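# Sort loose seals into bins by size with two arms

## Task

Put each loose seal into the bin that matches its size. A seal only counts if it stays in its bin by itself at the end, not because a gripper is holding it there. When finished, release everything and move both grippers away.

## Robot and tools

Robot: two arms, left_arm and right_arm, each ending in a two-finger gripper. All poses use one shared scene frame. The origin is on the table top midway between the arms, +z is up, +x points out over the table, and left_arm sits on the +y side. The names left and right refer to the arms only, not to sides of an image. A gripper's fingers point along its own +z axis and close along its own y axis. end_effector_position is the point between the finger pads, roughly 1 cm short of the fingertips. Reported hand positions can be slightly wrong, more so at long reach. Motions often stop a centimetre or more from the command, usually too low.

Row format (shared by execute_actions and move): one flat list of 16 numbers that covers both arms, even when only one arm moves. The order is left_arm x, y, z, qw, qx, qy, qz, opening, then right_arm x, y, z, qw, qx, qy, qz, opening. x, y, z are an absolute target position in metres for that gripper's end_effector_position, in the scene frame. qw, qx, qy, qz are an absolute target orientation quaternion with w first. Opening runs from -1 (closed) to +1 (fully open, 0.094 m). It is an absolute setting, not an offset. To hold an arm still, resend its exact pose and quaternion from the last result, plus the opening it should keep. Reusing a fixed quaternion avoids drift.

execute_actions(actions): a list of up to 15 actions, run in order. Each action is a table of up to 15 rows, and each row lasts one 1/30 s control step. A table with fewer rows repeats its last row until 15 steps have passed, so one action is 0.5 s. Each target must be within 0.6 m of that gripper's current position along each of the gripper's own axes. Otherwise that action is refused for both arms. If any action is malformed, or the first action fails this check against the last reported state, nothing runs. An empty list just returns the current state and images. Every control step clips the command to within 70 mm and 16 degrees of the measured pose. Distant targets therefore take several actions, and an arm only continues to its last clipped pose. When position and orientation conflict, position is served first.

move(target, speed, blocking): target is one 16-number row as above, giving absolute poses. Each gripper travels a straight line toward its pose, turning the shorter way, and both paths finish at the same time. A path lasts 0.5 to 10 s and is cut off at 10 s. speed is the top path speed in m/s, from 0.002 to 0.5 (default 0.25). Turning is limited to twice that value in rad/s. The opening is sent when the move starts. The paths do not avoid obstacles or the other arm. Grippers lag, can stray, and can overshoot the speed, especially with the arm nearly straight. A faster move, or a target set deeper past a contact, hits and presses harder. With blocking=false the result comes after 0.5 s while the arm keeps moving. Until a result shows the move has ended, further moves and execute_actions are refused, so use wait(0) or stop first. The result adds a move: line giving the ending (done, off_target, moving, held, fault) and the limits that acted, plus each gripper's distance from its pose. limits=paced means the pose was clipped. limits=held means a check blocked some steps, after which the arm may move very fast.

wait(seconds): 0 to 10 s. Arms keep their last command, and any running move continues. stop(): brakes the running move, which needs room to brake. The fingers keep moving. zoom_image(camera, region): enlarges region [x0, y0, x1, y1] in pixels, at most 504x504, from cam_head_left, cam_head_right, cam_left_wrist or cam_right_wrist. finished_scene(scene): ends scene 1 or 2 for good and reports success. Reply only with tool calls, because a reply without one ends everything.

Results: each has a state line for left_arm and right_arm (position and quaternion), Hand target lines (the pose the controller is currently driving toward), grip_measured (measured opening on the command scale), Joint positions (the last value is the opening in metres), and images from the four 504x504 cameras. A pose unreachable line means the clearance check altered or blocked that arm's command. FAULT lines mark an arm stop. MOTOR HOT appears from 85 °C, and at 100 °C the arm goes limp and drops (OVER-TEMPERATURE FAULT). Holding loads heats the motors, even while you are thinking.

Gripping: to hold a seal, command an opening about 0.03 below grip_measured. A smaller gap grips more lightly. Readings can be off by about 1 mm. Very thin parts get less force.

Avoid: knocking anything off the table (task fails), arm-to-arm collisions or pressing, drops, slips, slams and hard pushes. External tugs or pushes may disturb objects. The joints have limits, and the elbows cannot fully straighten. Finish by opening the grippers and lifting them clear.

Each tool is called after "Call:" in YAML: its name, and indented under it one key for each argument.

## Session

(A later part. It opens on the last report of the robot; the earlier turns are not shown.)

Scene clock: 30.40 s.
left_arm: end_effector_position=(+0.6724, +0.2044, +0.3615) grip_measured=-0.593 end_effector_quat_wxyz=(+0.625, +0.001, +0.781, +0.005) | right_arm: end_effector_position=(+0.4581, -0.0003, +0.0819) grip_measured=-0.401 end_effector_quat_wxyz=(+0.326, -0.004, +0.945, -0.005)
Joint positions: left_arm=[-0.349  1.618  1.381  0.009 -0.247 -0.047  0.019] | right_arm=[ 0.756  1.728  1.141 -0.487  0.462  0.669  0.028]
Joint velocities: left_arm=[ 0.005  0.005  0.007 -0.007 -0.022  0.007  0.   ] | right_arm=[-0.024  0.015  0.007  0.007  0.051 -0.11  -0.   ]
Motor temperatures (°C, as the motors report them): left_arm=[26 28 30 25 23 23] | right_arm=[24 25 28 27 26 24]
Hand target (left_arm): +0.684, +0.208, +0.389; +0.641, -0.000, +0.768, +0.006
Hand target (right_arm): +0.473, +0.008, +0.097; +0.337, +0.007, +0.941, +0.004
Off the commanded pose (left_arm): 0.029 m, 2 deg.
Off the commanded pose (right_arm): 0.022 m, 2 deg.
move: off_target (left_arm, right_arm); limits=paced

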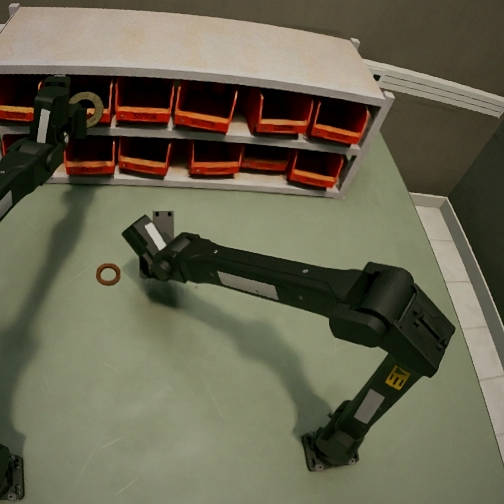

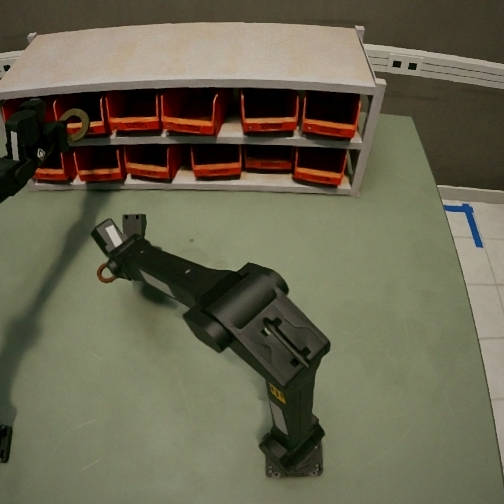

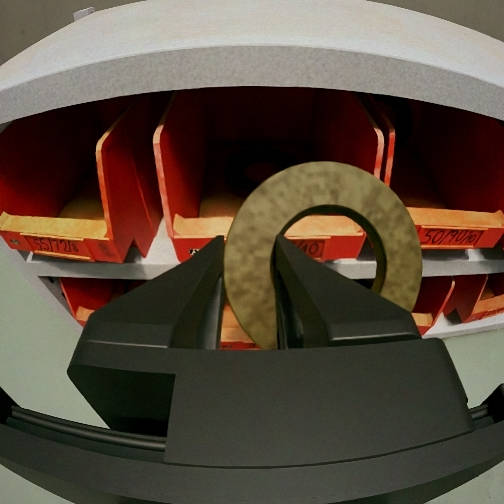

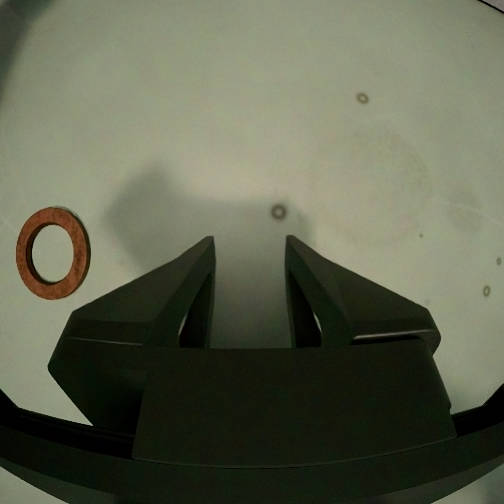

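Call:
move:
  target: [0.75,0.215,0.368,0.64,0,0.768,0,-0.63,0.472,0.122,0.055,0.342,0,0.94,0,-0.4]
  speed: 0.15

Scene clock: 32.63 s.
left_arm: end_effector_position=(+0.7323, +0.2120, +0.3342) grip_measured=-0.593 end_effector_quat_wxyz=(+0.619, +0.002, +0.786, +0.000) | right_arm: end_effector_position=(+0.4622, +0.1082, +0.0450) grip_measured=-0.401 end_effector_quat_wxyz=(+0.334, -0.007, +0.943, -0.008)
Joint positions: left_arm=[-0.311  1.777  1.527  0.009 -0.201 -0.047  0.019] | right_arm=[ 0.884  1.974  1.402 -0.553  0.534  0.787  0.028]
Joint velocities: left_arm=[-0.005 -0.005 -0.017 -0.012 -0.007 -0.081 -0.   ] | right_arm=[-0.015 -0.005 -0.027 -0.012 -0.007  0.022  0.   ]
Motor temperatures (°C, as the motors report them): left_arm=[26 28 31 25 23 23] | right_arm=[24 25 28 27 26 24]
Hand target (left_arm): +0.746, +0.215, +0.368; +0.640, +0.000, +0.768, +0.001
Hand target (right_arm): +0.472, +0.121, +0.054; +0.341, -0.000, +0.940, +0.001
Off the commanded pose (left_arm): 0.038 m, 3 deg.
Off the commanded pose (right_arm): 0.020 m, 2 deg.
move: off_target (left_arm, right_arm)

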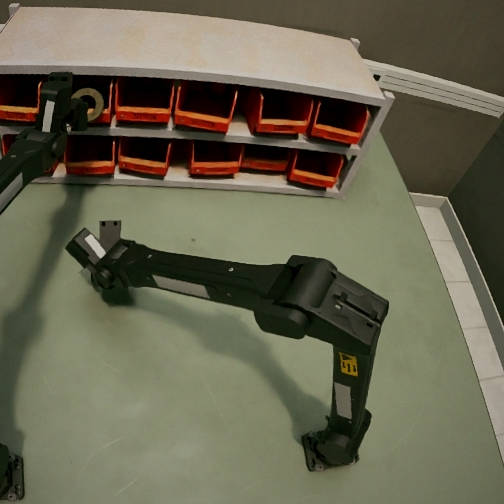

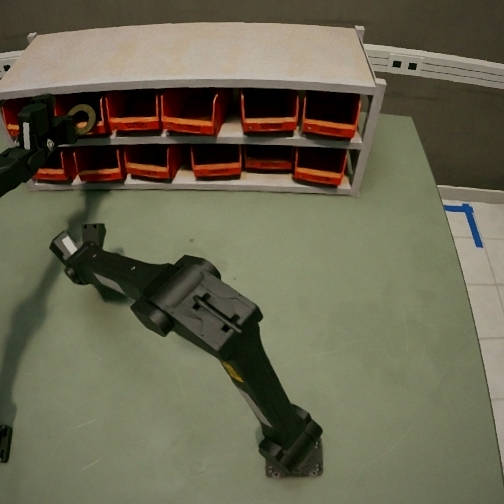

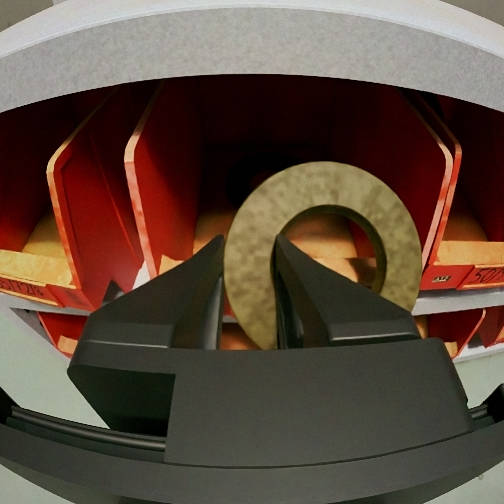

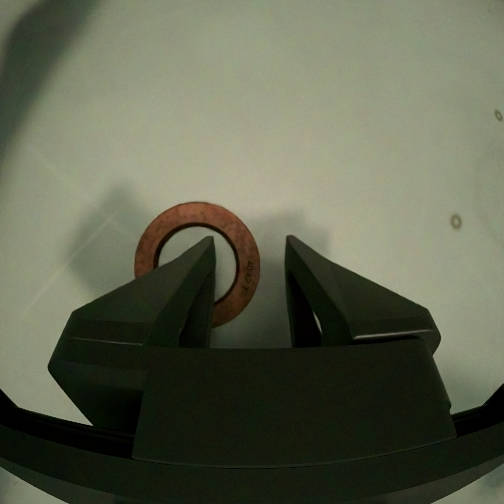

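Left needs about 1 cm more height before the rear edge passes the lip.

Call:
move:
  target: [0.78,0.214,0.38,0.64,0,0.768,0,-0.63,0.46,0.107,0.003,0.342,0,0.94,0,-0.4]
  speed: 0.07

Scene clock: 35.00 s.
left_arm: end_effector_position=(+0.7633, +0.2100, +0.3470) grip_measured=-0.593 end_effector_quat_wxyz=(+0.620, +0.001, +0.784, -0.001) | right_arm: end_effector_position=(+0.4611, +0.1061, +0.0157) grip_measured=-0.401 end_effector_quat_wxyz=(+0.344, -0.001, +0.939, +0.002)
Joint positions: left_arm=[-0.303  1.849  1.661 -0.048 -0.193 -0.047  0.019] | right_arm=[ 0.885  2.005  1.35  -0.441  0.538  0.79   0.028]
Joint velocities: left_arm=[-0.005 -0.005  0.002  0.002 -0.007 -0.037  0.   ] | right_arm=[-0.015  0.005 -0.002 -0.017 -0.037  0.007 -0.   ]
Motor temperatures (°C, as the motors report them): left_arm=[26 28 31 25 23 23] | right_arm=[24 25 28 27 26 24]
Hand target (left_arm): +0.775, +0.214, +0.380; +0.641, -0.000, +0.768, +0.000
Hand target (right_arm): +0.460, +0.107, +0.003; +0.342, -0.000, +0.940, -0.000
Off the commanded pose (left_arm): 0.037 m, 3 deg.
Off the commanded pose (right_arm): 0.013 m, 0 deg.
move: off_target (left_arm, right_arm)

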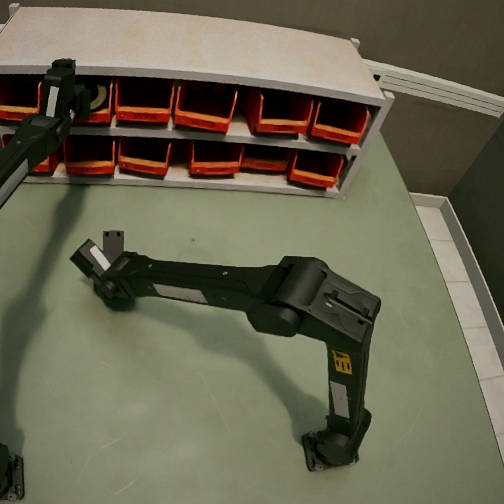

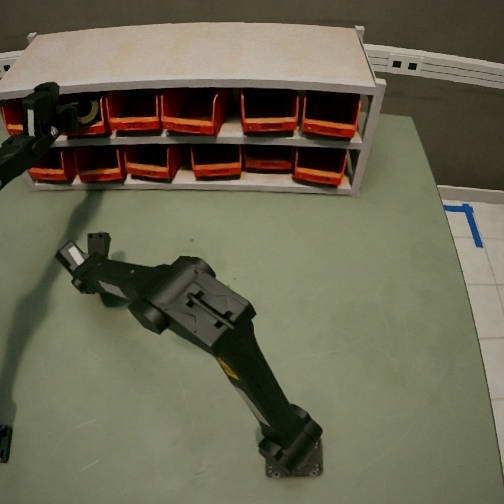

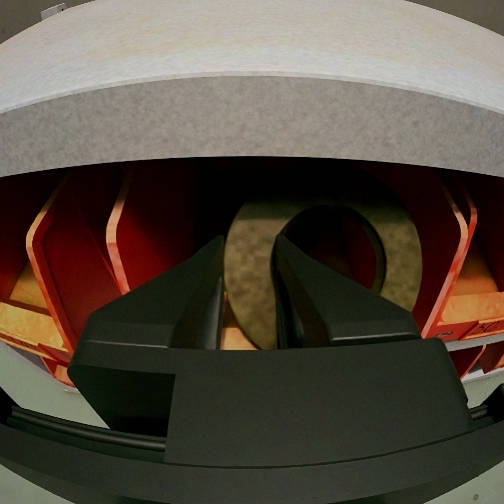

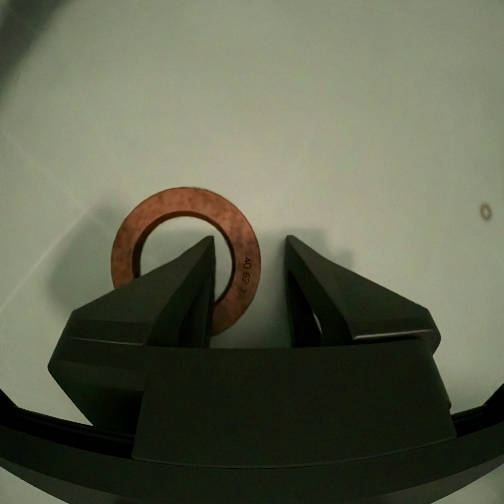

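Call:
move:
  target: [0.828,0.212,0.374,0.64,0,0.768,0,-0.63,0.462,0.107,-0.002,0.342,0,0.94,0,-0.83]
  speed: 0.07

Call:
zoom_image:
  camera: "cam_head_right"
  region: [20, 60, 140, 160]

Scene clock: 37.20 s.
left_arm: end_effector_position=(+0.8116, +0.2074, +0.3366) grip_measured=-0.593 end_effector_quat_wxyz=(+0.618, +0.001, +0.786, -0.001) | right_arm: end_effector_position=(+0.4617, +0.1069, +0.0156) grip_measured=-0.800 end_effector_quat_wxyz=(+0.345, -0.000, +0.939, +0.004)
Joint positions: left_arm=[-0.293  1.986  1.843 -0.101 -0.183 -0.045  0.019] | right_arm=[ 0.885  2.006  1.35  -0.435  0.538  0.79   0.009]
Joint velocities: left_arm=[-0.005 -0.005  0.032  0.002 -0.037  0.007 -0.001] | right_arm=[-0.015  0.005 -0.002 -0.002  0.066  0.007  0.002]
Motor temperatures (°C, as the motors report them): left_arm=[26 28 32 25 23 23] | right_arm=[24 25 28 27 26 24]
Hand target (left_arm): +0.823, +0.212, +0.374; +0.641, -0.000, +0.768, +0.000
Hand target (right_arm): +0.462, +0.106, -0.002; +0.342, +0.000, +0.940, -0.000
Off the commanded pose (left_arm): 0.041 m, 3 deg.
Off the commanded pose (right_arm): 0.018 m, 1 deg.
move: off_target (left_arm, right_arm)

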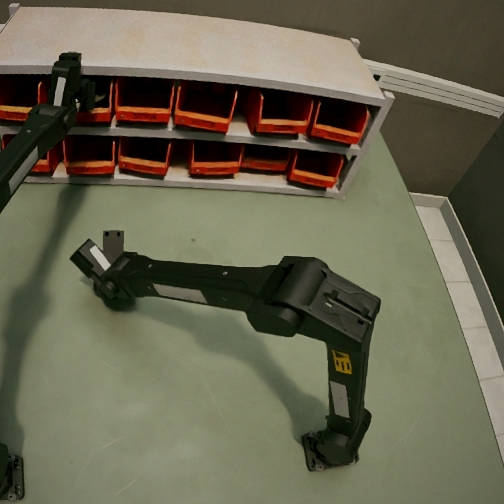

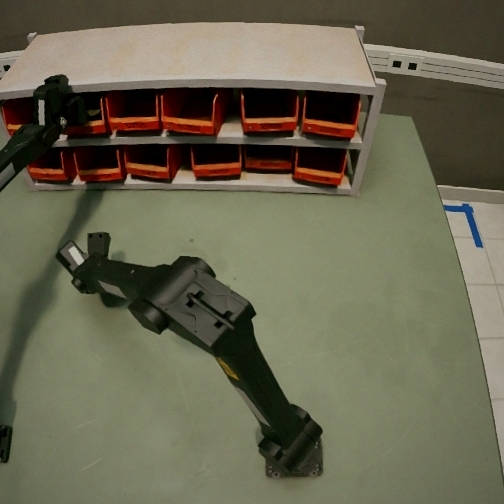

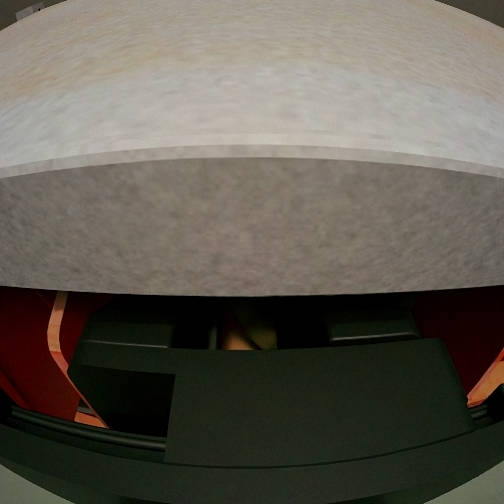

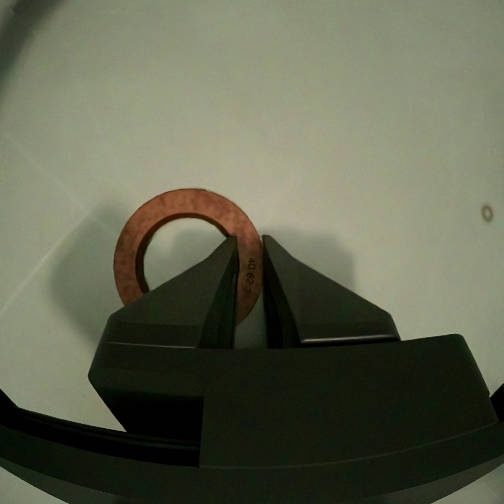

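Region (20, 60, 140, 160) of cam_head_right's 504x504 image, scaled by 4.200, with more detail than that image has.

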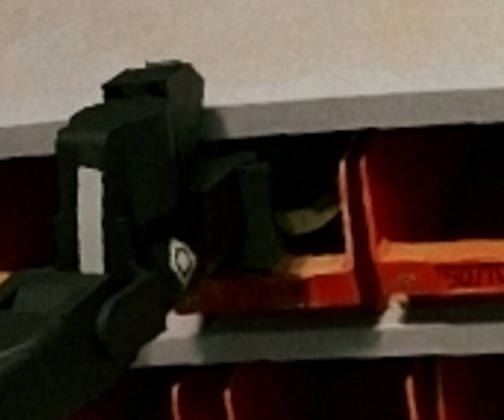

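Call:
move:
  target: [0.82,0.21,0.355,0.64,0,0.768,0,-0.48,0.47,0.1,0.08,0.342,0,0.94,0,-0.83]
  speed: 0.15

Call:
move:
  target: [0.66,0.21,0.36,0.64,0,0.768,0,-0.48,0.68,-0.452,0.36,0.63,0,0.777,0,-0.83]
  speed: 0.3

Scene clock: 39.20 s.
left_arm: end_effector_position=(+0.8126, +0.2072, +0.3411) grip_measured=-0.482 end_effector_quat_wxyz=(+0.624, +0.000, +0.781, -0.002) | right_arm: end_effector_position=(+0.4570, +0.0883, +0.0585) grip_measured=-0.800 end_effector_quat_wxyz=(+0.331, -0.005, +0.943, -0.015)
Joint positions: left_arm=[-0.293  1.986  1.844 -0.085 -0.183 -0.045  0.024] | right_arm=[ 0.872  1.919  1.357 -0.574  0.535  0.782  0.009]
Joint velocities: left_arm=[-0.015 -0.005 -0.007 -0.007 -0.022  0.037 -0.   ] | right_arm=[-0.005  0.005  0.002 -0.012 -0.007 -0.037  0.   ]
Motor temperatures (°C, as the motors report them): left_arm=[26 29 32 25 23 23] | right_arm=[24 26 28 27 26 24]
Hand target (left_arm): +0.819, +0.210, +0.355; +0.640, -0.000, +0.768, +0.000
Hand target (right_arm): +0.469, +0.099, +0.081; +0.342, -0.000, +0.940, +0.000
Off the commanded pose (left_arm): 0.016 m, 2 deg.
Off the commanded pose (right_arm): 0.028 m, 2 deg.
move: off_target (left_arm, right_arm)

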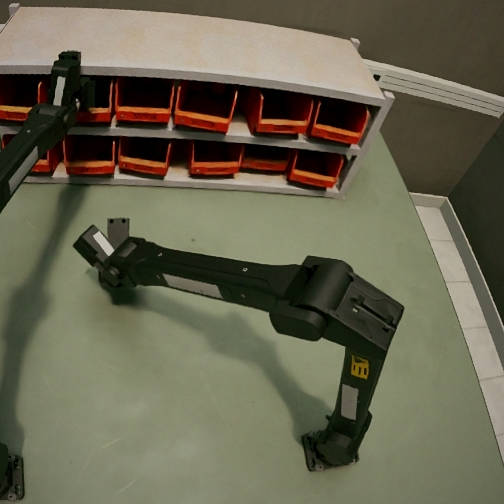

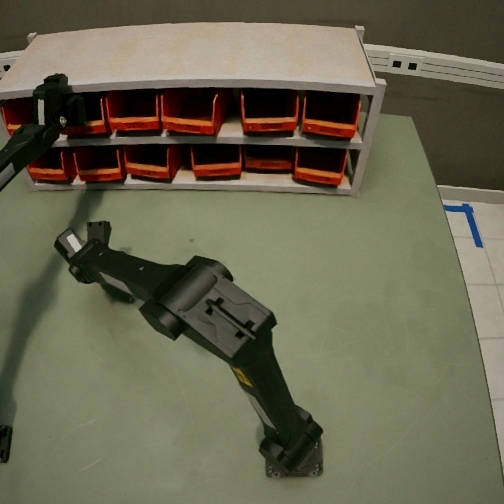

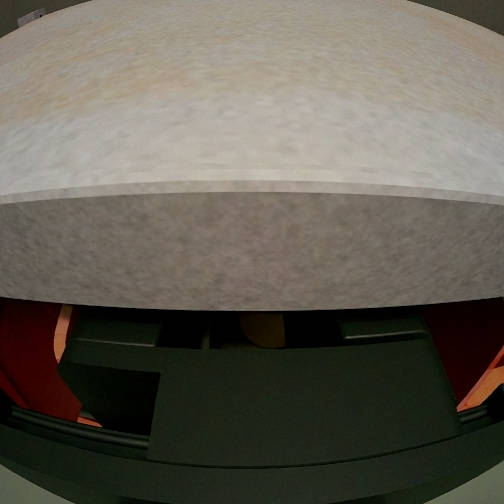

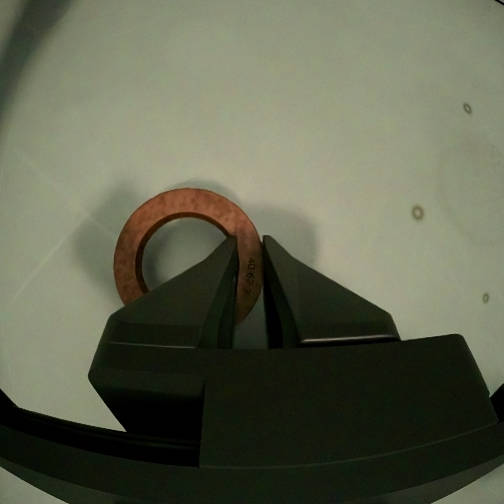

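Scene clock: 41.97 s.
left_arm: end_effector_position=(+0.6684, +0.2162, +0.3321) grip_measured=-0.482 end_effector_quat_wxyz=(+0.619, +0.001, +0.785, +0.006) | right_arm: end_effector_position=(+0.6614, -0.4645, +0.3380) grip_measured=-0.800 end_effector_quat_wxyz=(+0.614, +0.002, +0.789, +0.002)
Joint positions: left_arm=[-0.331  1.621  1.315  0.064 -0.231 -0.045  0.024] | right_arm=[-0.253  1.515  1.214  0.047 -0.207 -0.047  0.009]
Joint velocities: left_arm=[-0.015  0.005  0.017 -0.007 -0.125 -0.051  0.001] | right_arm=[-0.015 -0.005  0.002  0.007  0.007 -0.007 -0.   ]
Motor temperatures (°C, as the motors report them): left_arm=[26 29 32 25 23 23] | right_arm=[24 26 28 27 26 24]
Hand target (left_arm): +0.661, +0.212, +0.359; +0.640, -0.001, +0.768, -0.001
Hand target (right_arm): +0.674, -0.461, +0.365; +0.635, -0.008, +0.773, -0.001
Off the commanded pose (left_arm): 0.030 m, 3 deg.
Off the commanded pose (right_arm): 0.031 m, 2 deg.
move: off_target (left_arm, right_arm)

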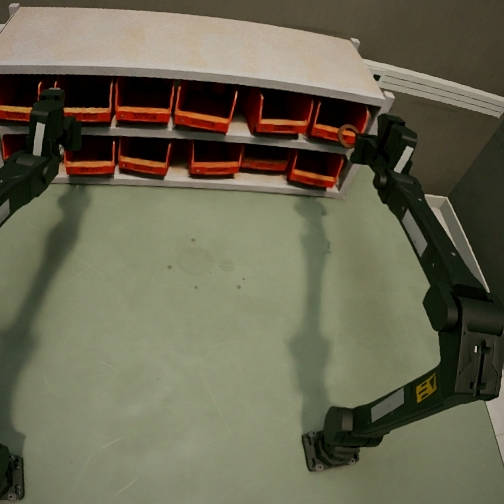

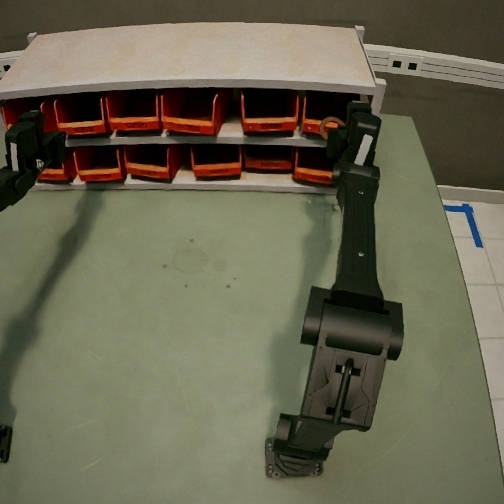

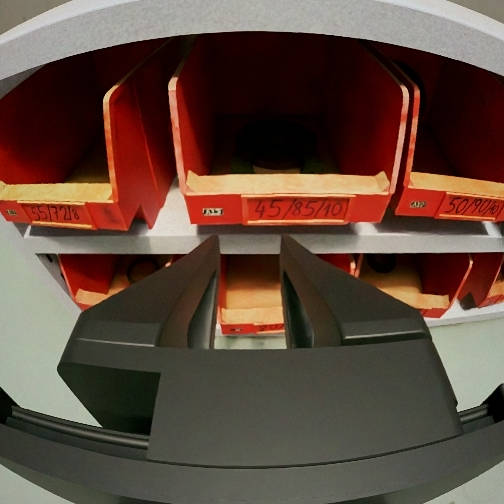

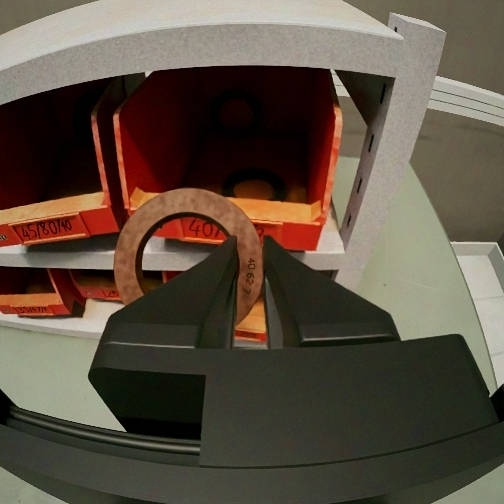

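Call:
move:
  target: [0.53,0.26,0.33,0.64,0,0.768,0,-0.48,0.807,-0.455,0.352,0.63,0,0.777,0,-0.83]
  speed: 0.13

Scene clock: 44.17 s.
left_arm: end_effector_position=(+0.5331, +0.2570, +0.3122) grip_measured=-0.482 end_effector_quat_wxyz=(+0.623, +0.001, +0.782, -0.001) | right_arm: end_effector_position=(+0.7925, -0.4583, +0.3232) grip_measured=-0.800 end_effector_quat_wxyz=(+0.614, -0.000, +0.790, +0.000)
Joint positions: left_arm=[-0.303  1.278  0.889  0.159 -0.193 -0.045  0.024] | right_arm=[-0.2    1.847  1.603 -0.009 -0.154 -0.04   0.009]
Joint velocities: left_arm=[-0.015  0.005 -0.017 -0.007 -0.037  0.051  0.   ] | right_arm=[-0.005 -0.005  0.007 -0.012  0.007 -0.022  0.001]
Motor temperatures (°C, as the motors report them): left_arm=[26 29 31 25 23 23] | right_arm=[24 26 28 27 26 24]
Hand target (left_arm): +0.531, +0.262, +0.329; +0.640, -0.000, +0.768, +0.000
Hand target (right_arm): +0.804, -0.456, +0.350; +0.630, -0.000, +0.777, +0.000
Off the commanded pose (left_arm): 0.018 m, 3 deg.
Off the commanded pose (right_arm): 0.032 m, 2 deg.
move: off_target (left_arm, right_arm)

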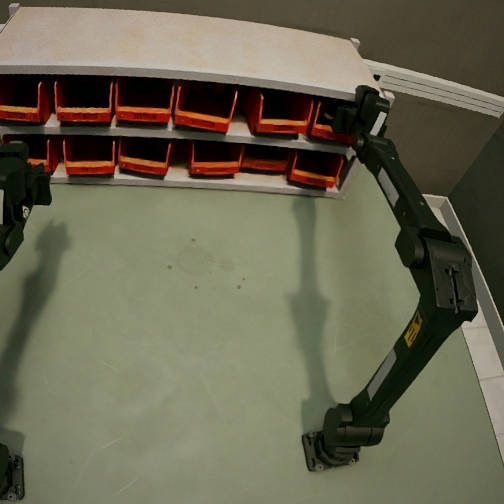

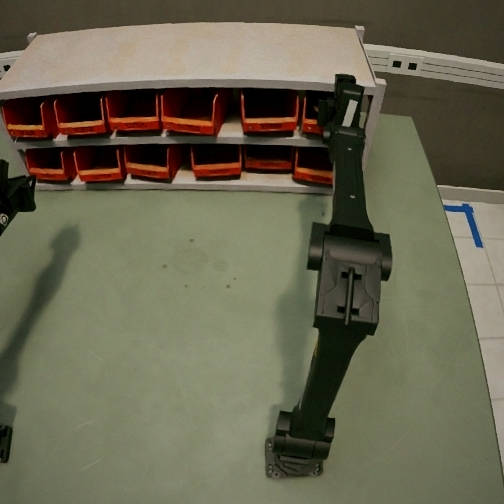

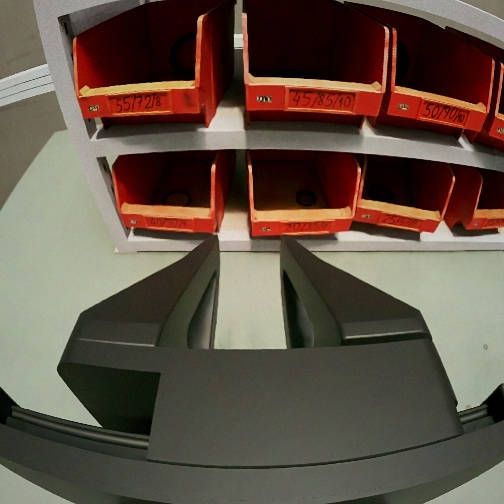

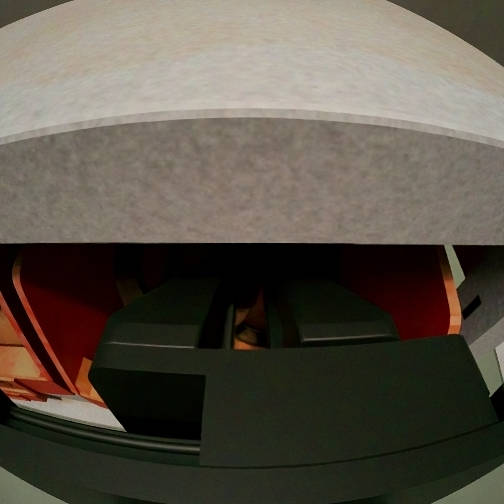

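Call:
execute_actions:
  actions:
    - [[0.53,0.26,0.33,0.64,0,0.768,0,-0.48,0.802,-0.455,0.335,0.63,0,0.777,0,-0.62]]

Call:
move:
  target: [0.53,0.26,0.33,0.64,0,0.768,0,-0.48,0.57,-0.45,0.36,0.63,0,0.777,0,-0.62]

Scene clock: 45.77 s.
left_arm: end_effector_position=(+0.5331, +0.2570, +0.3122) grip_measured=-0.482 end_effector_quat_wxyz=(+0.623, +0.001, +0.782, -0.001) | right_arm: end_effector_position=(+0.7931, -0.4586, +0.3258) grip_measured=-0.621 end_effector_quat_wxyz=(+0.618, -0.000, +0.786, -0.001)
Joint positions: left_arm=[-0.303  1.278  0.889  0.159 -0.193 -0.045  0.024] | right_arm=[-0.2    1.847  1.603  0.002 -0.153 -0.04   0.018]
Joint velocities: left_arm=[ 0.005 -0.005 -0.002  0.002 -0.007 -0.037  0.   ] | right_arm=[ 0.005 -0.015 -0.022 -0.007 -0.051 -0.022 -0.   ]
Motor temperatures (°C, as the motors report them): left_arm=[26 29 31 25 23 23] | right_arm=[24 26 29 27 26 24]
Hand target (left_arm): +0.530, +0.260, +0.330; +0.640, -0.000, +0.768, +0.000
Hand target (right_arm): +0.801, -0.455, +0.335; +0.630, -0.000, +0.777, +0.000
Off the commanded pose (left_arm): 0.018 m, 3 deg.
Off the commanded pose (right_arm): 0.013 m, 2 deg.

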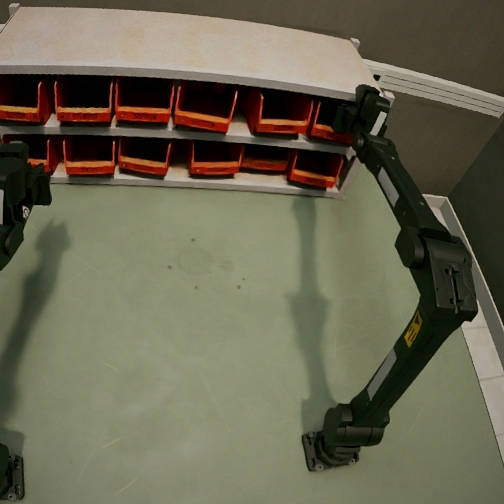

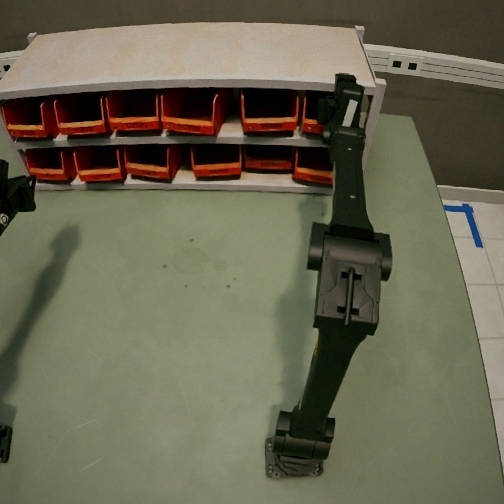

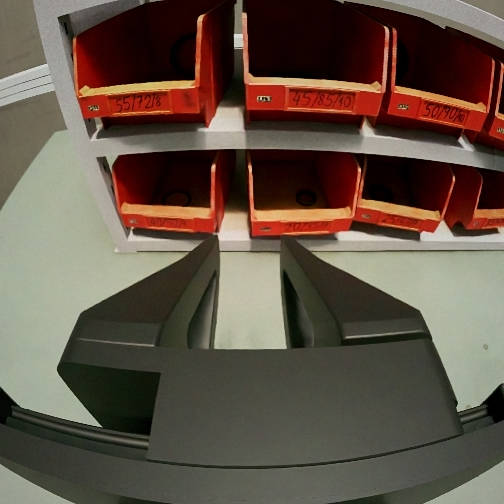

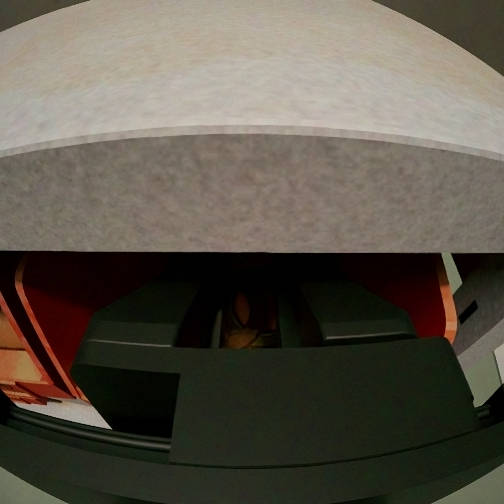

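Scene clock: 47.13 s.
left_arm: end_effector_position=(+0.5331, +0.2570, +0.3122) grip_measured=-0.482 end_effector_quat_wxyz=(+0.623, +0.001, +0.782, -0.001) | right_arm: end_effector_position=(+0.5704, -0.4443, +0.3667) grip_measured=-0.621 end_effector_quat_wxyz=(+0.634, +0.000, +0.773, +0.002)
Joint positions: left_arm=[-0.303  1.278  0.889  0.159 -0.193 -0.045  0.024] | right_arm=[-0.254  1.252  0.998  0.053 -0.211 -0.04   0.018]
Joint velocities: left_arm=[-0.005  0.005 -0.012  0.017  0.066  0.051 -0.   ] | right_arm=[-0.015 -0.015  0.002  0.007 -0.007 -0.051 -0.001]
Motor temperatures (°C, as the motors report them): left_arm=[26 29 31 25 23 23] | right_arm=[24 26 28 27 26 24]
Hand target (left_arm): +0.530, +0.260, +0.330; +0.640, -0.000, +0.768, +0.000
Hand target (right_arm): +0.570, -0.447, +0.363; +0.630, -0.000, +0.777, -0.000
Off the commanded pose (left_arm): 0.018 m, 3 deg.
Off the commanded pose (right_arm): 0.009 m, 1 deg.
move: off_target (left_arm)

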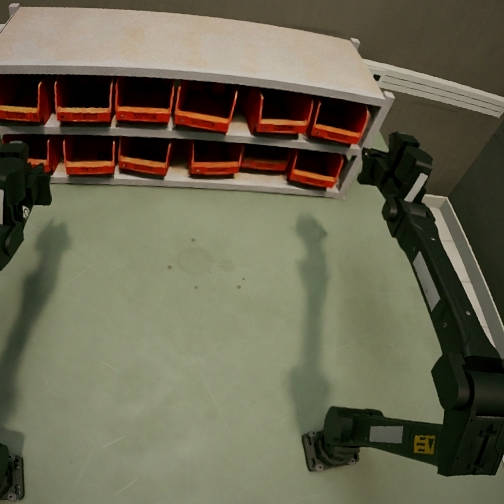

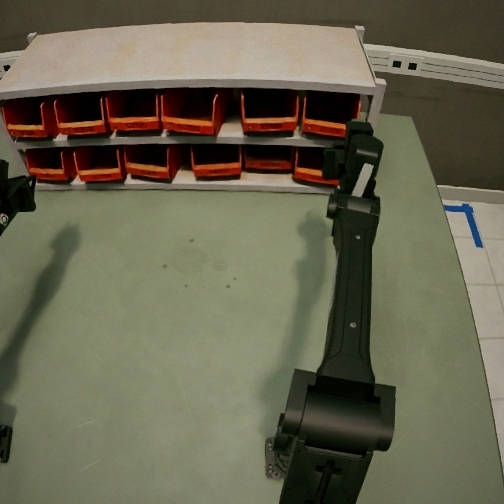

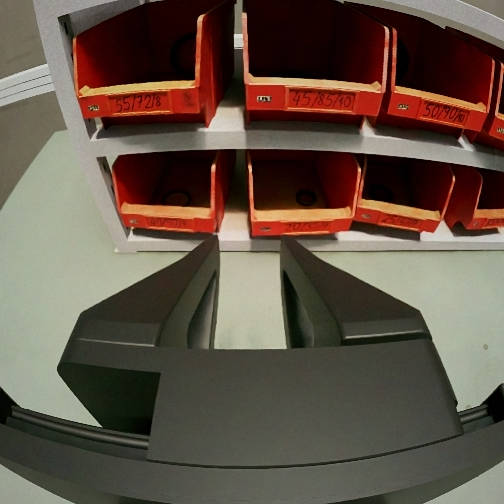

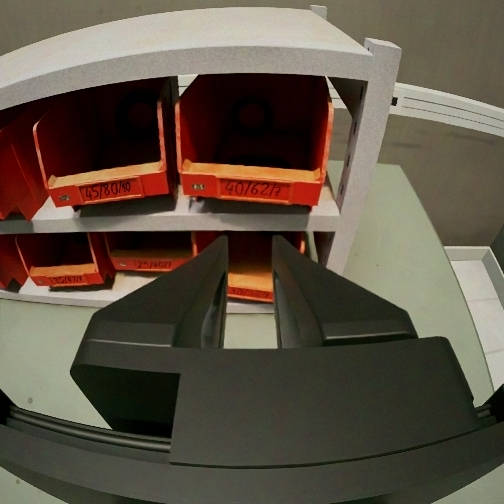

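Call:
finished_scene:
  scene: 2

The scene is finished: the task was done.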